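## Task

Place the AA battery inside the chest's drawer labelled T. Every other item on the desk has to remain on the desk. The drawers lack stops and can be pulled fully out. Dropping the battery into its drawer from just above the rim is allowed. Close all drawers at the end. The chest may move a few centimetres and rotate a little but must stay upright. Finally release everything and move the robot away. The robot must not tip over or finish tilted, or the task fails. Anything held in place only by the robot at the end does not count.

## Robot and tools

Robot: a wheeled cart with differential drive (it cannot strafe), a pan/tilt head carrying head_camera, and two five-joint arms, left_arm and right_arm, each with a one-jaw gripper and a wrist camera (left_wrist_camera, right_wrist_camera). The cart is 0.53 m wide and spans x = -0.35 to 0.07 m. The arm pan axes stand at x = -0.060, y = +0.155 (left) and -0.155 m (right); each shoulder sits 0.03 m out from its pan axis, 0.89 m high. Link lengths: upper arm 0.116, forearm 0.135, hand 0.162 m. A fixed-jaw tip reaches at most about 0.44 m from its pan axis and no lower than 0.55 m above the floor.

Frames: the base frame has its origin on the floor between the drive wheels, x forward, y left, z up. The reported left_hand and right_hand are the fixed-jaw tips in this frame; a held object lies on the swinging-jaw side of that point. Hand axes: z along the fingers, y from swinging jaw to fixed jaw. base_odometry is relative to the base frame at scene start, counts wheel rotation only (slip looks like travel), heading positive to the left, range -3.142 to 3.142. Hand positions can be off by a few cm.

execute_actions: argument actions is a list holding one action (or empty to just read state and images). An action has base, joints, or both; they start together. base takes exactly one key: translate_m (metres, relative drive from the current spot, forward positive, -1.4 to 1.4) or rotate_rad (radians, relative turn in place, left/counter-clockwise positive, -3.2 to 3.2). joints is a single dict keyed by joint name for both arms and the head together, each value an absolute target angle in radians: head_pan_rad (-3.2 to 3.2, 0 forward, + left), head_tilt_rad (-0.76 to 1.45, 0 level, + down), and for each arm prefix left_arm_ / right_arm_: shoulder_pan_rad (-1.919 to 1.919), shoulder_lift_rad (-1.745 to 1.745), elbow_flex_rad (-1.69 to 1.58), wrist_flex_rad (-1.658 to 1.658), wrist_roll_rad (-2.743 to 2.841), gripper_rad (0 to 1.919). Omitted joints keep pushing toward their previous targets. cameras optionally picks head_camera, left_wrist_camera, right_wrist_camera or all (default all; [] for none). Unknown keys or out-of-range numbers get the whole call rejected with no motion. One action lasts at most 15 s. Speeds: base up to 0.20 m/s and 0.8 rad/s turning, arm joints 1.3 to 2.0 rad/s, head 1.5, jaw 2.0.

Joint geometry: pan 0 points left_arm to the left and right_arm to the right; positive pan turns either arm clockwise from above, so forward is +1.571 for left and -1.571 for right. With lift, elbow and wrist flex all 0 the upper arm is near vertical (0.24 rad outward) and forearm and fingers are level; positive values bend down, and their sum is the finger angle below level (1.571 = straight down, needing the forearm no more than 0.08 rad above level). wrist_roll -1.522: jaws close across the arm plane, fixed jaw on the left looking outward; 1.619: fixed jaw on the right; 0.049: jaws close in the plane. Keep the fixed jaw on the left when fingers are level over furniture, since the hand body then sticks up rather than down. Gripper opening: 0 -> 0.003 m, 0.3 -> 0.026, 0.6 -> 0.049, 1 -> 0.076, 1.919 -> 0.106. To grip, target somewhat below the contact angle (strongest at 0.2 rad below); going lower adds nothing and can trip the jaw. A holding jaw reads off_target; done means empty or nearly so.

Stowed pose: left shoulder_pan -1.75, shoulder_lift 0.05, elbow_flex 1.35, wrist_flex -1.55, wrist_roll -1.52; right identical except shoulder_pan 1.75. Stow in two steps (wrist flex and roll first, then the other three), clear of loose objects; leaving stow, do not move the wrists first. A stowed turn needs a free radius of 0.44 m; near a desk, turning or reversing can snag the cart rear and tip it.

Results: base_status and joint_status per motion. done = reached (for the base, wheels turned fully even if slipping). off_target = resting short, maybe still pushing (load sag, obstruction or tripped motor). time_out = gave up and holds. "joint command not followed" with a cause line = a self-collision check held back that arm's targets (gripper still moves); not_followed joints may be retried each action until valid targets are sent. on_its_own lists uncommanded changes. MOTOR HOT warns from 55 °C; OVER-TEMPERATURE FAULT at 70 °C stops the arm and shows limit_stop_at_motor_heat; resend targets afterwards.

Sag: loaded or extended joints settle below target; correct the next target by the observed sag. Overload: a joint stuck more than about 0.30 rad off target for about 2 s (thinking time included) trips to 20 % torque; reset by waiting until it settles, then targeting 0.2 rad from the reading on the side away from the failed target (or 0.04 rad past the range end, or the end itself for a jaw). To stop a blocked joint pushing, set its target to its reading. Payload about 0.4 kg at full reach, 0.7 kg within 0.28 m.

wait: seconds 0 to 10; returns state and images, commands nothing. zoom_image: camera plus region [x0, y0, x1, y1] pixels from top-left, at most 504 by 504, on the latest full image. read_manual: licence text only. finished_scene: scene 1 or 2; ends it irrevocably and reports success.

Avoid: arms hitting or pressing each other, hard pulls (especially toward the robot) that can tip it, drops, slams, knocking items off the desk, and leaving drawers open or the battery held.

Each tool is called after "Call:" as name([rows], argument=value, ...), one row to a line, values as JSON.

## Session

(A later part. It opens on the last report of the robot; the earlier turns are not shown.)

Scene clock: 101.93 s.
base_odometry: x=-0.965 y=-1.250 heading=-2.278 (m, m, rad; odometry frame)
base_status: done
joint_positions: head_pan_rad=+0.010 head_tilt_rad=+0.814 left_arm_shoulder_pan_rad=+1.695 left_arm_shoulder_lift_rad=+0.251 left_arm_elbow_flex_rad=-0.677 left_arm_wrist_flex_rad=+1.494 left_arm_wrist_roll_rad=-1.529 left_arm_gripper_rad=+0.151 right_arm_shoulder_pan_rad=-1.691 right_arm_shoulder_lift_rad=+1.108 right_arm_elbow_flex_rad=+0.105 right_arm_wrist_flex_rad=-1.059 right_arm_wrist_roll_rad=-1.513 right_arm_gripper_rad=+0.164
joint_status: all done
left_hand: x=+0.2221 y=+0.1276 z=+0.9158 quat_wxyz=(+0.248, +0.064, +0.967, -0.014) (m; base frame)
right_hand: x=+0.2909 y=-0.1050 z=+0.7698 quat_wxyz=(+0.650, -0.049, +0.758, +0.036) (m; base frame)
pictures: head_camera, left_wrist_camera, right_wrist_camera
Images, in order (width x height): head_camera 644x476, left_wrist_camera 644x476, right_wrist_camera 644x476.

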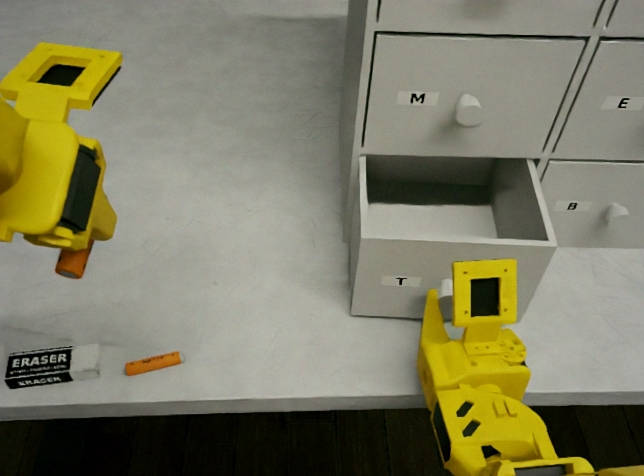

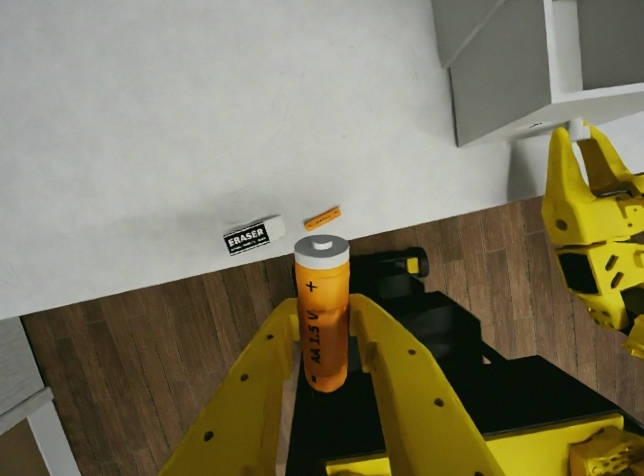

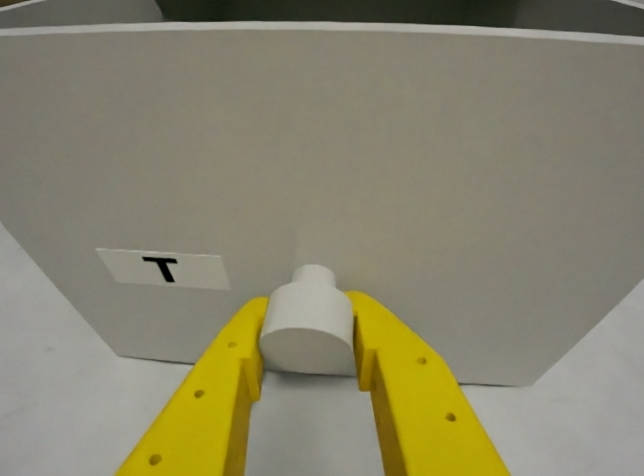

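Call:
execute_actions([
  {"joints":{"right_arm_gripper_rad":0.6}},
], cameras=[])

Call:
execute_actions([
  {"base":{"translate_m":-0.05},"joints":{"left_arm_wrist_roll_rad":0.5,"left_arm_shoulder_pan_rad":1.6}},
], cameras=[])

Call:
execute_actions([
  {"joints":{"right_arm_shoulder_pan_rad":-0.3}},
], cameras=[])

Call:
execute_actions([
  {"base":{"rotate_rad":-0.5}},
], cameras=[])

Call:
execute_actions([
  {"base":{"translate_m":0.08},"joints":{"left_arm_shoulder_lift_rad":0.45,"left_arm_wrist_flex_rad":1.3,"head_pan_rad":0.3}},
], cameras=["head_camera","left_wrist_camera"])

Scene clock: 109.23 s.
base_odometry: x=-0.965 y=-1.250 heading=-2.278 (m, m, rad; odometry frame)
base_status: not commanded
joint_positions: head_pan_rad=+0.010 head_tilt_rad=+0.814 left_arm_shoulder_pan_rad=+1.695 left_arm_shoulder_lift_rad=+0.251 left_arm_elbow_flex_rad=-0.677 left_arm_wrist_flex_rad=+1.494 left_arm_wrist_roll_rad=-1.529 left_arm_gripper_rad=+0.151 right_arm_shoulder_pan_rad=-1.691 right_arm_shoulder_lift_rad=+1.108 right_arm_elbow_flex_rad=+0.105 right_arm_wrist_flex_rad=-1.059 right_arm_wrist_roll_rad=-1.513 right_arm_gripper_rad=+0.590
joint_status: all done
left_hand: x=+0.2221 y=+0.1276 z=+0.9158 quat_wxyz=(+0.248, +0.064, +0.967, -0.014) (m; base frame)
right_hand: x=+0.2909 y=-0.1050 z=+0.7698 quat_wxyz=(+0.650, -0.049, +0.758, +0.036) (m; base frame)
pictures: none
No camera images: the call's "cameras" was empty. Leave "cameras" out to get every camera's image.

Scene clock: 111.57 s.
base_odometry: x=-0.933 y=-1.212 heading=-2.279 (m, m, rad; odometry frame)
base_status: done
joint_positions: head_pan_rad=+0.010 head_tilt_rad=+0.814 left_arm_shoulder_pan_rad=+1.606 left_arm_shoulder_lift_rad=+0.249 left_arm_elbow_flex_rad=-0.677 left_arm_wrist_flex_rad=+1.494 left_arm_wrist_roll_rad=+0.492 left_arm_gripper_rad=+0.151 right_arm_shoulder_pan_rad=-1.691 right_arm_shoulder_lift_rad=+1.108 right_arm_elbow_flex_rad=+0.103 right_arm_wrist_flex_rad=-1.059 right_arm_wrist_roll_rad=-1.513 right_arm_gripper_rad=+0.592
joint_status: all done
left_hand: x=+0.2170 y=+0.1415 z=+0.9128 quat_wxyz=(+0.129, -0.810, +0.532, -0.213) (m; base frame)
right_hand: x=+0.2911 y=-0.1049 z=+0.7702 quat_wxyz=(+0.650, -0.049, +0.757, +0.036) (m; base frame)
pictures: none
No camera images: the call's "cameras" was empty. Leave "cameras" out to get every camera's image.

Scene clock: 113.30 s.
base_odometry: x=-0.933 y=-1.212 heading=-2.279 (m, m, rad; odometry frame)
base_status: not commanded
joint_positions: head_pan_rad=+0.010 head_tilt_rad=+0.814 left_arm_shoulder_pan_rad=+1.606 left_arm_shoulder_lift_rad=+0.249 left_arm_elbow_flex_rad=-0.677 left_arm_wrist_flex_rad=+1.494 left_arm_wrist_roll_rad=+0.492 left_arm_gripper_rad=+0.151 right_arm_shoulder_pan_rad=-0.307 right_arm_shoulder_lift_rad=+1.108 right_arm_elbow_flex_rad=+0.103 right_arm_wrist_flex_rad=-1.059 right_arm_wrist_roll_rad=-1.513 right_arm_gripper_rad=+0.592
joint_status: all done
left_hand: x=+0.2170 y=+0.1415 z=+0.9128 quat_wxyz=(+0.129, -0.810, +0.532, -0.213) (m; base frame)
right_hand: x=+0.0545 y=-0.4907 z=+0.7702 quat_wxyz=(+0.524, +0.445, +0.614, -0.387) (m; base frame)
pictures: none
No camera images: the call's "cameras" was empty. Leave "cameras" out to get every camera's image.

Scene clock: 114.67 s.
base_odometry: x=-0.932 y=-1.212 heading=-2.778 (m, m, rad; odometry frame)
base_status: done
joint_positions: head_pan_rad=+0.010 head_tilt_rad=+0.814 left_arm_shoulder_pan_rad=+1.604 left_arm_shoulder_lift_rad=+0.249 left_arm_elbow_flex_rad=-0.677 left_arm_wrist_flex_rad=+1.494 left_arm_wrist_roll_rad=+0.492 left_arm_gripper_rad=+0.151 right_arm_shoulder_pan_rad=-0.304 right_arm_shoulder_lift_rad=+1.108 right_arm_elbow_flex_rad=+0.103 right_arm_wrist_flex_rad=-1.059 right_arm_wrist_roll_rad=-1.513 right_arm_gripper_rad=+0.592
joint_status: not commanded
left_hand: x=+0.2170 y=+0.1419 z=+0.9128 quat_wxyz=(+0.130, -0.810, +0.531, -0.213) (m; base frame)
right_hand: x=+0.0535 y=-0.4910 z=+0.7702 quat_wxyz=(+0.523, +0.446, +0.614, -0.388) (m; base frame)
pictures: none
No camera images: the call's "cameras" was empty. Leave "cameras" out to get every camera's image.

Scene clock: 115.83 s.
base_odometry: x=-1.007 y=-1.240 heading=-2.780 (m, m, rad; odometry frame)
base_status: done
joint_positions: head_pan_rad=+0.290 head_tilt_rad=+0.814 left_arm_shoulder_pan_rad=+1.604 left_arm_shoulder_lift_rad=+0.475 left_arm_elbow_flex_rad=-0.677 left_arm_wrist_flex_rad=+1.313 left_arm_wrist_roll_rad=+0.492 left_arm_gripper_rad=+0.151 right_arm_shoulder_pan_rad=-0.304 right_arm_shoulder_lift_rad=+1.108 right_arm_elbow_flex_rad=+0.103 right_arm_wrist_flex_rad=-1.059 right_arm_wrist_roll_rad=-1.513 right_arm_gripper_rad=+0.592
joint_status: all done
left_hand: x=+0.2425 y=+0.1411 z=+0.8664 quat_wxyz=(+0.118, -0.814, +0.534, -0.194) (m; base frame)
right_hand: x=+0.0535 y=-0.4910 z=+0.7702 quat_wxyz=(+0.523, +0.446, +0.614, -0.388) (m; base frame)
pictures: head_camera, left_wrist_camera
Images, in order (width x height): head_camera 644x476, left_wrist_camera 644x476.

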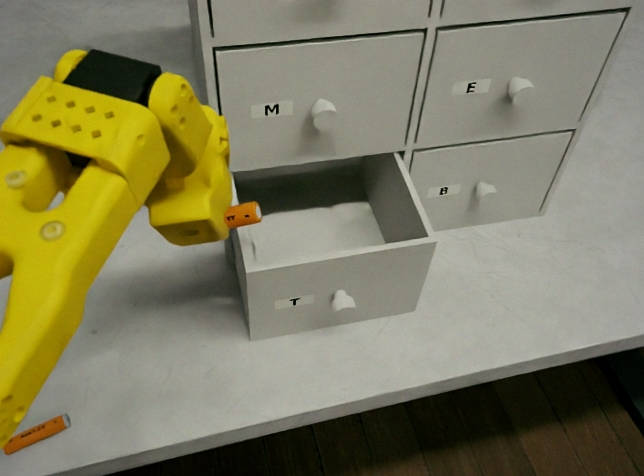

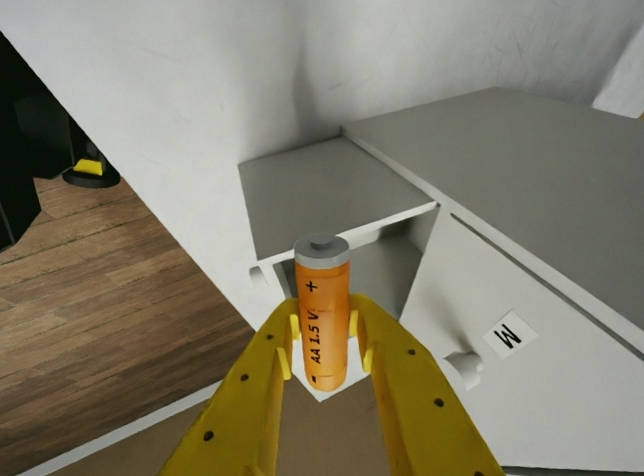

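Call:
execute_actions([
  {"base":{"translate_m":0.03},"joints":{"left_arm_shoulder_lift_rad":0.6,"left_arm_wrist_flex_rad":1.05,"left_arm_shoulder_pan_rad":1.75}},
], cameras=["head_camera","left_wrist_camera"])

Scene clock: 119.83 s.
base_odometry: x=-1.036 y=-1.251 heading=-2.783 (m, m, rad; odometry frame)
base_status: done
joint_positions: head_pan_rad=+0.290 head_tilt_rad=+0.814 left_arm_shoulder_pan_rad=+1.744 left_arm_shoulder_lift_rad=+0.628 left_arm_elbow_flex_rad=-0.677 left_arm_wrist_flex_rad=+1.065 left_arm_wrist_roll_rad=+0.492 left_arm_gripper_rad=+0.151 right_arm_shoulder_pan_rad=-0.304 right_arm_shoulder_lift_rad=+1.108 right_arm_elbow_flex_rad=+0.103 right_arm_wrist_flex_rad=-1.059 right_arm_wrist_roll_rad=-1.513 right_arm_gripper_rad=+0.592
joint_status: all done
left_hand: x=+0.2666 y=+0.0941 z=+0.8402 quat_wxyz=(+0.126, -0.766, +0.582, -0.243) (m; base frame)
right_hand: x=+0.0535 y=-0.4910 z=+0.7702 quat_wxyz=(+0.523, +0.446, +0.614, -0.388) (m; base frame)
pictures: head_camera, left_wrist_camera
Images, in order (width x height): head_camera 644x476, left_wrist_camera 644x476.

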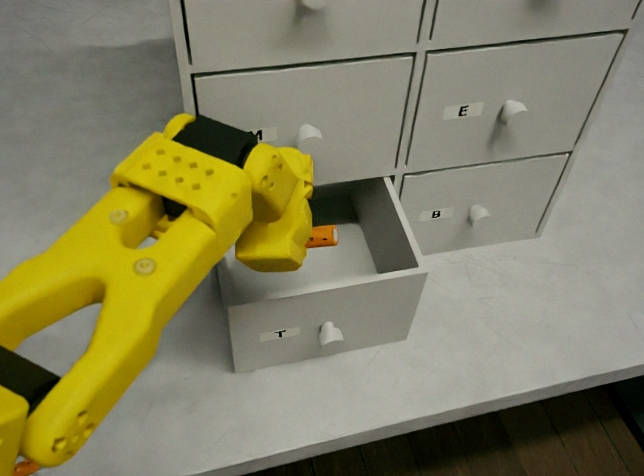

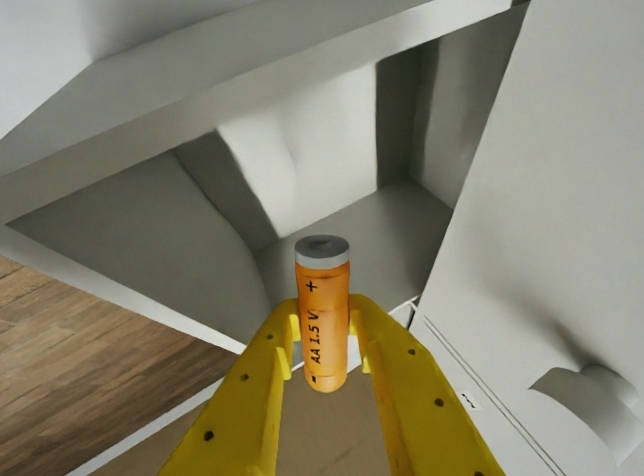

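Over the drawer.

Call:
execute_actions([
  {"joints":{"left_arm_shoulder_lift_rad":0.68}},
], cameras=[])

Call:
execute_actions([
  {"joints":{"left_arm_gripper_rad":0.35}},
], cameras=[])

Call:
execute_actions([
  {"joints":{"left_arm_shoulder_lift_rad":0.3,"left_arm_wrist_flex_rad":1.5}},
], cameras=[])

Call:
execute_actions([
  {"base":{"translate_m":-0.11},"joints":{"left_arm_shoulder_pan_rad":0.5}},
], cameras=[])

Call:
execute_actions([
  {"base":{"rotate_rad":0.5},"joints":{"head_pan_rad":0}},
], cameras=[])

Call:
execute_actions([
  {"joints":{"right_arm_shoulder_pan_rad":-1.71}},
], cameras=[])

Call:
execute_actions([
  {"base":{"translate_m":0.13}},
], cameras=["head_camera","right_wrist_camera"])

Scene clock: 126.73 s.
base_odometry: x=-1.036 y=-1.251 heading=-2.783 (m, m, rad; odometry frame)
base_status: not commanded
joint_positions: head_pan_rad=+0.290 head_tilt_rad=+0.814 left_arm_shoulder_pan_rad=+1.744 left_arm_shoulder_lift_rad=+0.708 left_arm_elbow_flex_rad=-0.677 left_arm_wrist_flex_rad=+1.065 left_arm_wrist_roll_rad=+0.492 left_arm_gripper_rad=+0.151 right_arm_shoulder_pan_rad=-0.304 right_arm_shoulder_lift_rad=+1.108 right_arm_elbow_flex_rad=+0.103 right_arm_wrist_flex_rad=-1.059 right_arm_wrist_roll_rad=-1.513 right_arm_gripper_rad=+0.592
joint_status: all done
left_hand: x=+0.2615 y=+0.0950 z=+0.8163 quat_wxyz=(+0.108, -0.774, +0.588, -0.209) (m; base frame)
right_hand: x=+0.0535 y=-0.4910 z=+0.7702 quat_wxyz=(+0.523, +0.446, +0.614, -0.388) (m; base frame)
pictures: none
No camera images: the call's "cameras" was empty. Leave "cameras" out to get every camera's image.

Scene clock: 127.43 s.
base_odometry: x=-1.036 y=-1.251 heading=-2.783 (m, m, rad; odometry frame)
base_status: not commanded
joint_positions: head_pan_rad=+0.290 head_tilt_rad=+0.814 left_arm_shoulder_pan_rad=+1.744 left_arm_shoulder_lift_rad=+0.708 left_arm_elbow_flex_rad=-0.677 left_arm_wrist_flex_rad=+1.063 left_arm_wrist_roll_rad=+0.492 left_arm_gripper_rad=+0.341 right_arm_shoulder_pan_rad=-0.304 right_arm_shoulder_lift_rad=+1.108 right_arm_elbow_flex_rad=+0.103 right_arm_wrist_flex_rad=-1.059 right_arm_wrist_roll_rad=-1.513 right_arm_gripper_rad=+0.592
joint_status: all done
left_hand: x=+0.2617 y=+0.0949 z=+0.8164 quat_wxyz=(+0.108, -0.774, +0.588, -0.210) (m; base frame)
right_hand: x=+0.0535 y=-0.4910 z=+0.7702 quat_wxyz=(+0.523, +0.446, +0.614, -0.388) (m; base frame)
pictures: none
No camera images: the call's "cameras" was empty. Leave "cameras" out to get every camera's image.

Scene clock: 128.53 s.
base_odometry: x=-1.036 y=-1.251 heading=-2.783 (m, m, rad; odometry frame)
base_status: not commanded
joint_positions: head_pan_rad=+0.290 head_tilt_rad=+0.814 left_arm_shoulder_pan_rad=+1.744 left_arm_shoulder_lift_rad=+0.349 left_arm_elbow_flex_rad=-0.677 left_arm_wrist_flex_rad=+1.493 left_arm_wrist_roll_rad=+0.492 left_arm_gripper_rad=+0.342 right_arm_shoulder_pan_rad=-0.304 right_arm_shoulder_lift_rad=+1.108 right_arm_elbow_flex_rad=+0.103 right_arm_wrist_flex_rad=-1.059 right_arm_wrist_roll_rad=-1.513 right_arm_gripper_rad=+0.592
joint_status: all done
left_hand: x=+0.2133 y=+0.1034 z=+0.8883 quat_wxyz=(+0.092, -0.780, +0.593, -0.179) (m; base frame)
right_hand: x=+0.0535 y=-0.4910 z=+0.7702 quat_wxyz=(+0.523, +0.446, +0.614, -0.388) (m; base frame)
pictures: none
No camera images: the call's "cameras" was empty. Leave "cameras" out to get every camera's image.

Scene clock: 130.17 s.
base_odometry: x=-0.933 y=-1.212 heading=-2.778 (m, m, rad; odometry frame)
base_status: done
joint_positions: head_pan_rad=+0.290 head_tilt_rad=+0.814 left_arm_shoulder_pan_rad=+0.506 left_arm_shoulder_lift_rad=+0.349 left_arm_elbow_flex_rad=-0.677 left_arm_wrist_flex_rad=+1.493 left_arm_wrist_roll_rad=+0.492 left_arm_gripper_rad=+0.342 right_arm_shoulder_pan_rad=-0.304 right_arm_shoulder_lift_rad=+1.108 right_arm_elbow_flex_rad=+0.103 right_arm_wrist_flex_rad=-1.059 right_arm_wrist_roll_rad=-1.513 right_arm_gripper_rad=+0.592
joint_status: all done
left_hand: x=+0.0781 y=+0.3965 z=+0.8883 quat_wxyz=(+0.179, -0.979, +0.030, -0.092) (m; base frame)
right_hand: x=+0.0535 y=-0.4910 z=+0.7702 quat_wxyz=(+0.523, +0.446, +0.614, -0.388) (m; base frame)
pictures: none
No camera images: the call's "cameras" was empty. Leave "cameras" out to get every camera's image.

Scene clock: 131.53 s.
base_odometry: x=-0.933 y=-1.211 heading=-2.278 (m, m, rad; odometry frame)
base_status: done
joint_positions: head_pan_rad=+0.010 head_tilt_rad=+0.814 left_arm_shoulder_pan_rad=+0.503 left_arm_shoulder_lift_rad=+0.349 left_arm_elbow_flex_rad=-0.677 left_arm_wrist_flex_rad=+1.493 left_arm_wrist_roll_rad=+0.492 left_arm_gripper_rad=+0.342 right_arm_shoulder_pan_rad=-0.302 right_arm_shoulder_lift_rad=+1.108 right_arm_elbow_flex_rad=+0.103 right_arm_wrist_flex_rad=-1.059 right_arm_wrist_roll_rad=-1.513 right_arm_gripper_rad=+0.592
joint_status: all done
left_hand: x=+0.0774 y=+0.3969 z=+0.8883 quat_wxyz=(+0.179, -0.979, +0.029, -0.092) (m; base frame)
right_hand: x=+0.0530 y=-0.4912 z=+0.7702 quat_wxyz=(+0.523, +0.447, +0.613, -0.388) (m; base frame)
pictures: none
No camera images: the call's "cameras" was empty. Leave "cameras" out to get every camera's image.

Scene clock: 133.30 s.
base_odometry: x=-0.933 y=-1.211 heading=-2.278 (m, m, rad; odometry frame)
base_status: not commanded
joint_positions: head_pan_rad=+0.010 head_tilt_rad=+0.814 left_arm_shoulder_pan_rad=+0.503 left_arm_shoulder_lift_rad=+0.349 left_arm_elbow_flex_rad=-0.677 left_arm_wrist_flex_rad=+1.493 left_arm_wrist_roll_rad=+0.492 left_arm_gripper_rad=+0.342 right_arm_shoulder_pan_rad=-1.704 right_arm_shoulder_lift_rad=+1.108 right_arm_elbow_flex_rad=+0.103 right_arm_wrist_flex_rad=-1.059 right_arm_wrist_roll_rad=-1.513 right_arm_gripper_rad=+0.592
joint_status: all done
left_hand: x=+0.0774 y=+0.3969 z=+0.8883 quat_wxyz=(+0.179, -0.979, +0.029, -0.092) (m; base frame)
right_hand: x=+0.2904 y=-0.1001 z=+0.7702 quat_wxyz=(+0.650, -0.054, +0.757, +0.041) (m; base frame)
pictures: none
No camera images: the call's "cameras" was empty. Leave "cameras" out to get every camera's image.

Scene clock: 134.70 s.
base_odometry: x=-1.017 y=-1.311 heading=-2.276 (m, m, rad; odometry frame)
base_status: done
joint_positions: head_pan_rad=+0.010 head_tilt_rad=+0.814 left_arm_shoulder_pan_rad=+0.503 left_arm_shoulder_lift_rad=+0.349 left_arm_elbow_flex_rad=-0.677 left_arm_wrist_flex_rad=+1.493 left_arm_wrist_roll_rad=+0.492 left_arm_gripper_rad=+0.342 right_arm_shoulder_pan_rad=-1.706 right_arm_shoulder_lift_rad=+1.108 right_arm_elbow_flex_rad=+0.103 right_arm_wrist_flex_rad=-1.059 right_arm_wrist_roll_rad=-1.513 right_arm_gripper_rad=+0.594
joint_status: not commanded
left_hand: x=+0.0774 y=+0.3969 z=+0.8883 quat_wxyz=(+0.179, -0.979, +0.029, -0.092) (m; base frame)
right_hand: x=+0.2903 y=-0.0996 z=+0.7702 quat_wxyz=(+0.650, -0.055, +0.757, +0.041) (m; base frame)
pictures: head_camera, right_wrist_camera
Images, in order (width x height): head_camera 644x476, right_wrist_camera 644x476.

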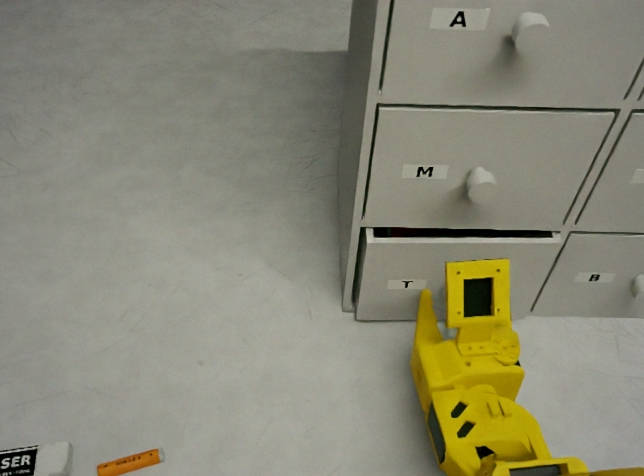

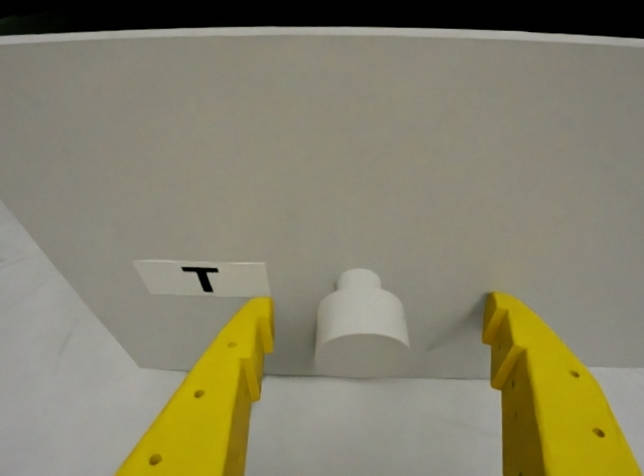

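Call:
execute_actions([
  {"base":{"translate_m":0.019}},
], cameras=[])

Call:
execute_actions([
  {"base":{"translate_m":-0.25}},
], cameras=["head_camera","right_wrist_camera"])

Scene clock: 138.00 s.
base_odometry: x=-1.030 y=-1.325 heading=-2.275 (m, m, rad; odometry frame)
base_status: done
joint_positions: head_pan_rad=+0.010 head_tilt_rad=+0.814 left_arm_shoulder_pan_rad=+0.503 left_arm_shoulder_lift_rad=+0.349 left_arm_elbow_flex_rad=-0.677 left_arm_wrist_flex_rad=+1.493 left_arm_wrist_roll_rad=+0.492 left_arm_gripper_rad=+0.342 right_arm_shoulder_pan_rad=-1.714 right_arm_shoulder_lift_rad=+1.109 right_arm_elbow_flex_rad=+0.109 right_arm_wrist_flex_rad=-1.062 right_arm_wrist_roll_rad=-1.513 right_arm_gripper_rad=+0.595
joint_status: not commanded
left_hand: x=+0.0774 y=+0.3969 z=+0.8883 quat_wxyz=(+0.179, -0.979, +0.029, -0.092) (m; base frame)
right_hand: x=+0.2889 y=-0.0970 z=+0.7689 quat_wxyz=(+0.648, -0.058, +0.758, +0.044) (m; base frame)
pictures: none
No camera images: the call's "cameras" was empty. Leave "cameras" out to get every camera's image.

Scene clock: 140.10 s.
base_odometry: x=-0.868 y=-1.135 heading=-2.280 (m, m, rad; odometry frame)
base_status: done
joint_positions: head_pan_rad=+0.010 head_tilt_rad=+0.814 left_arm_shoulder_pan_rad=+0.503 left_arm_shoulder_lift_rad=+0.349 left_arm_elbow_flex_rad=-0.677 left_arm_wrist_flex_rad=+1.493 left_arm_wrist_roll_rad=+0.492 left_arm_gripper_rad=+0.342 right_arm_shoulder_pan_rad=-1.714 right_arm_shoulder_lift_rad=+1.109 right_arm_elbow_flex_rad=+0.103 right_arm_wrist_flex_rad=-1.062 right_arm_wrist_roll_rad=-1.513 right_arm_gripper_rad=+0.595
joint_status: not commanded
left_hand: x=+0.0774 y=+0.3969 z=+0.8883 quat_wxyz=(+0.179, -0.979, +0.029, -0.092) (m; base frame)
right_hand: x=+0.2898 y=-0.0969 z=+0.7702 quat_wxyz=(+0.650, -0.057, +0.756, +0.044) (m; base frame)
pictures: head_camera, right_wrist_camera
Images, in order (width x height): head_camera 644x476, right_wrist_camera 644x476.

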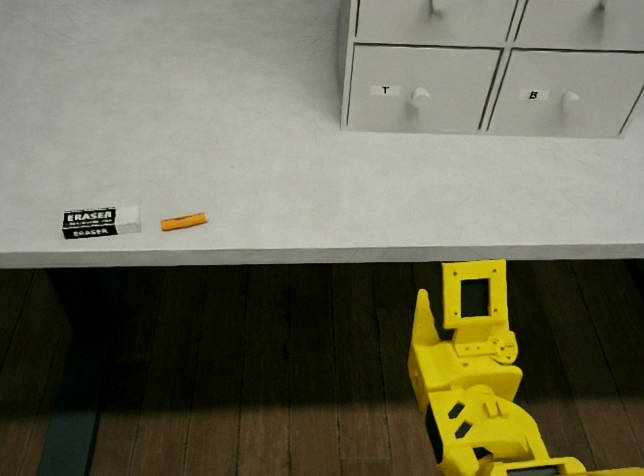

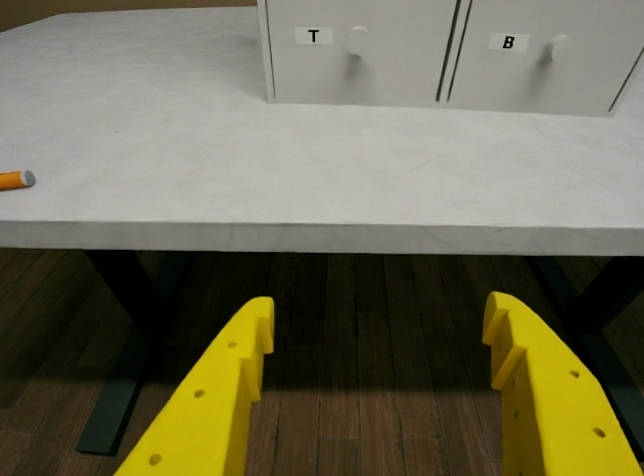

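Call:
finished_scene(scene=1)

The scene is finished: the task was done.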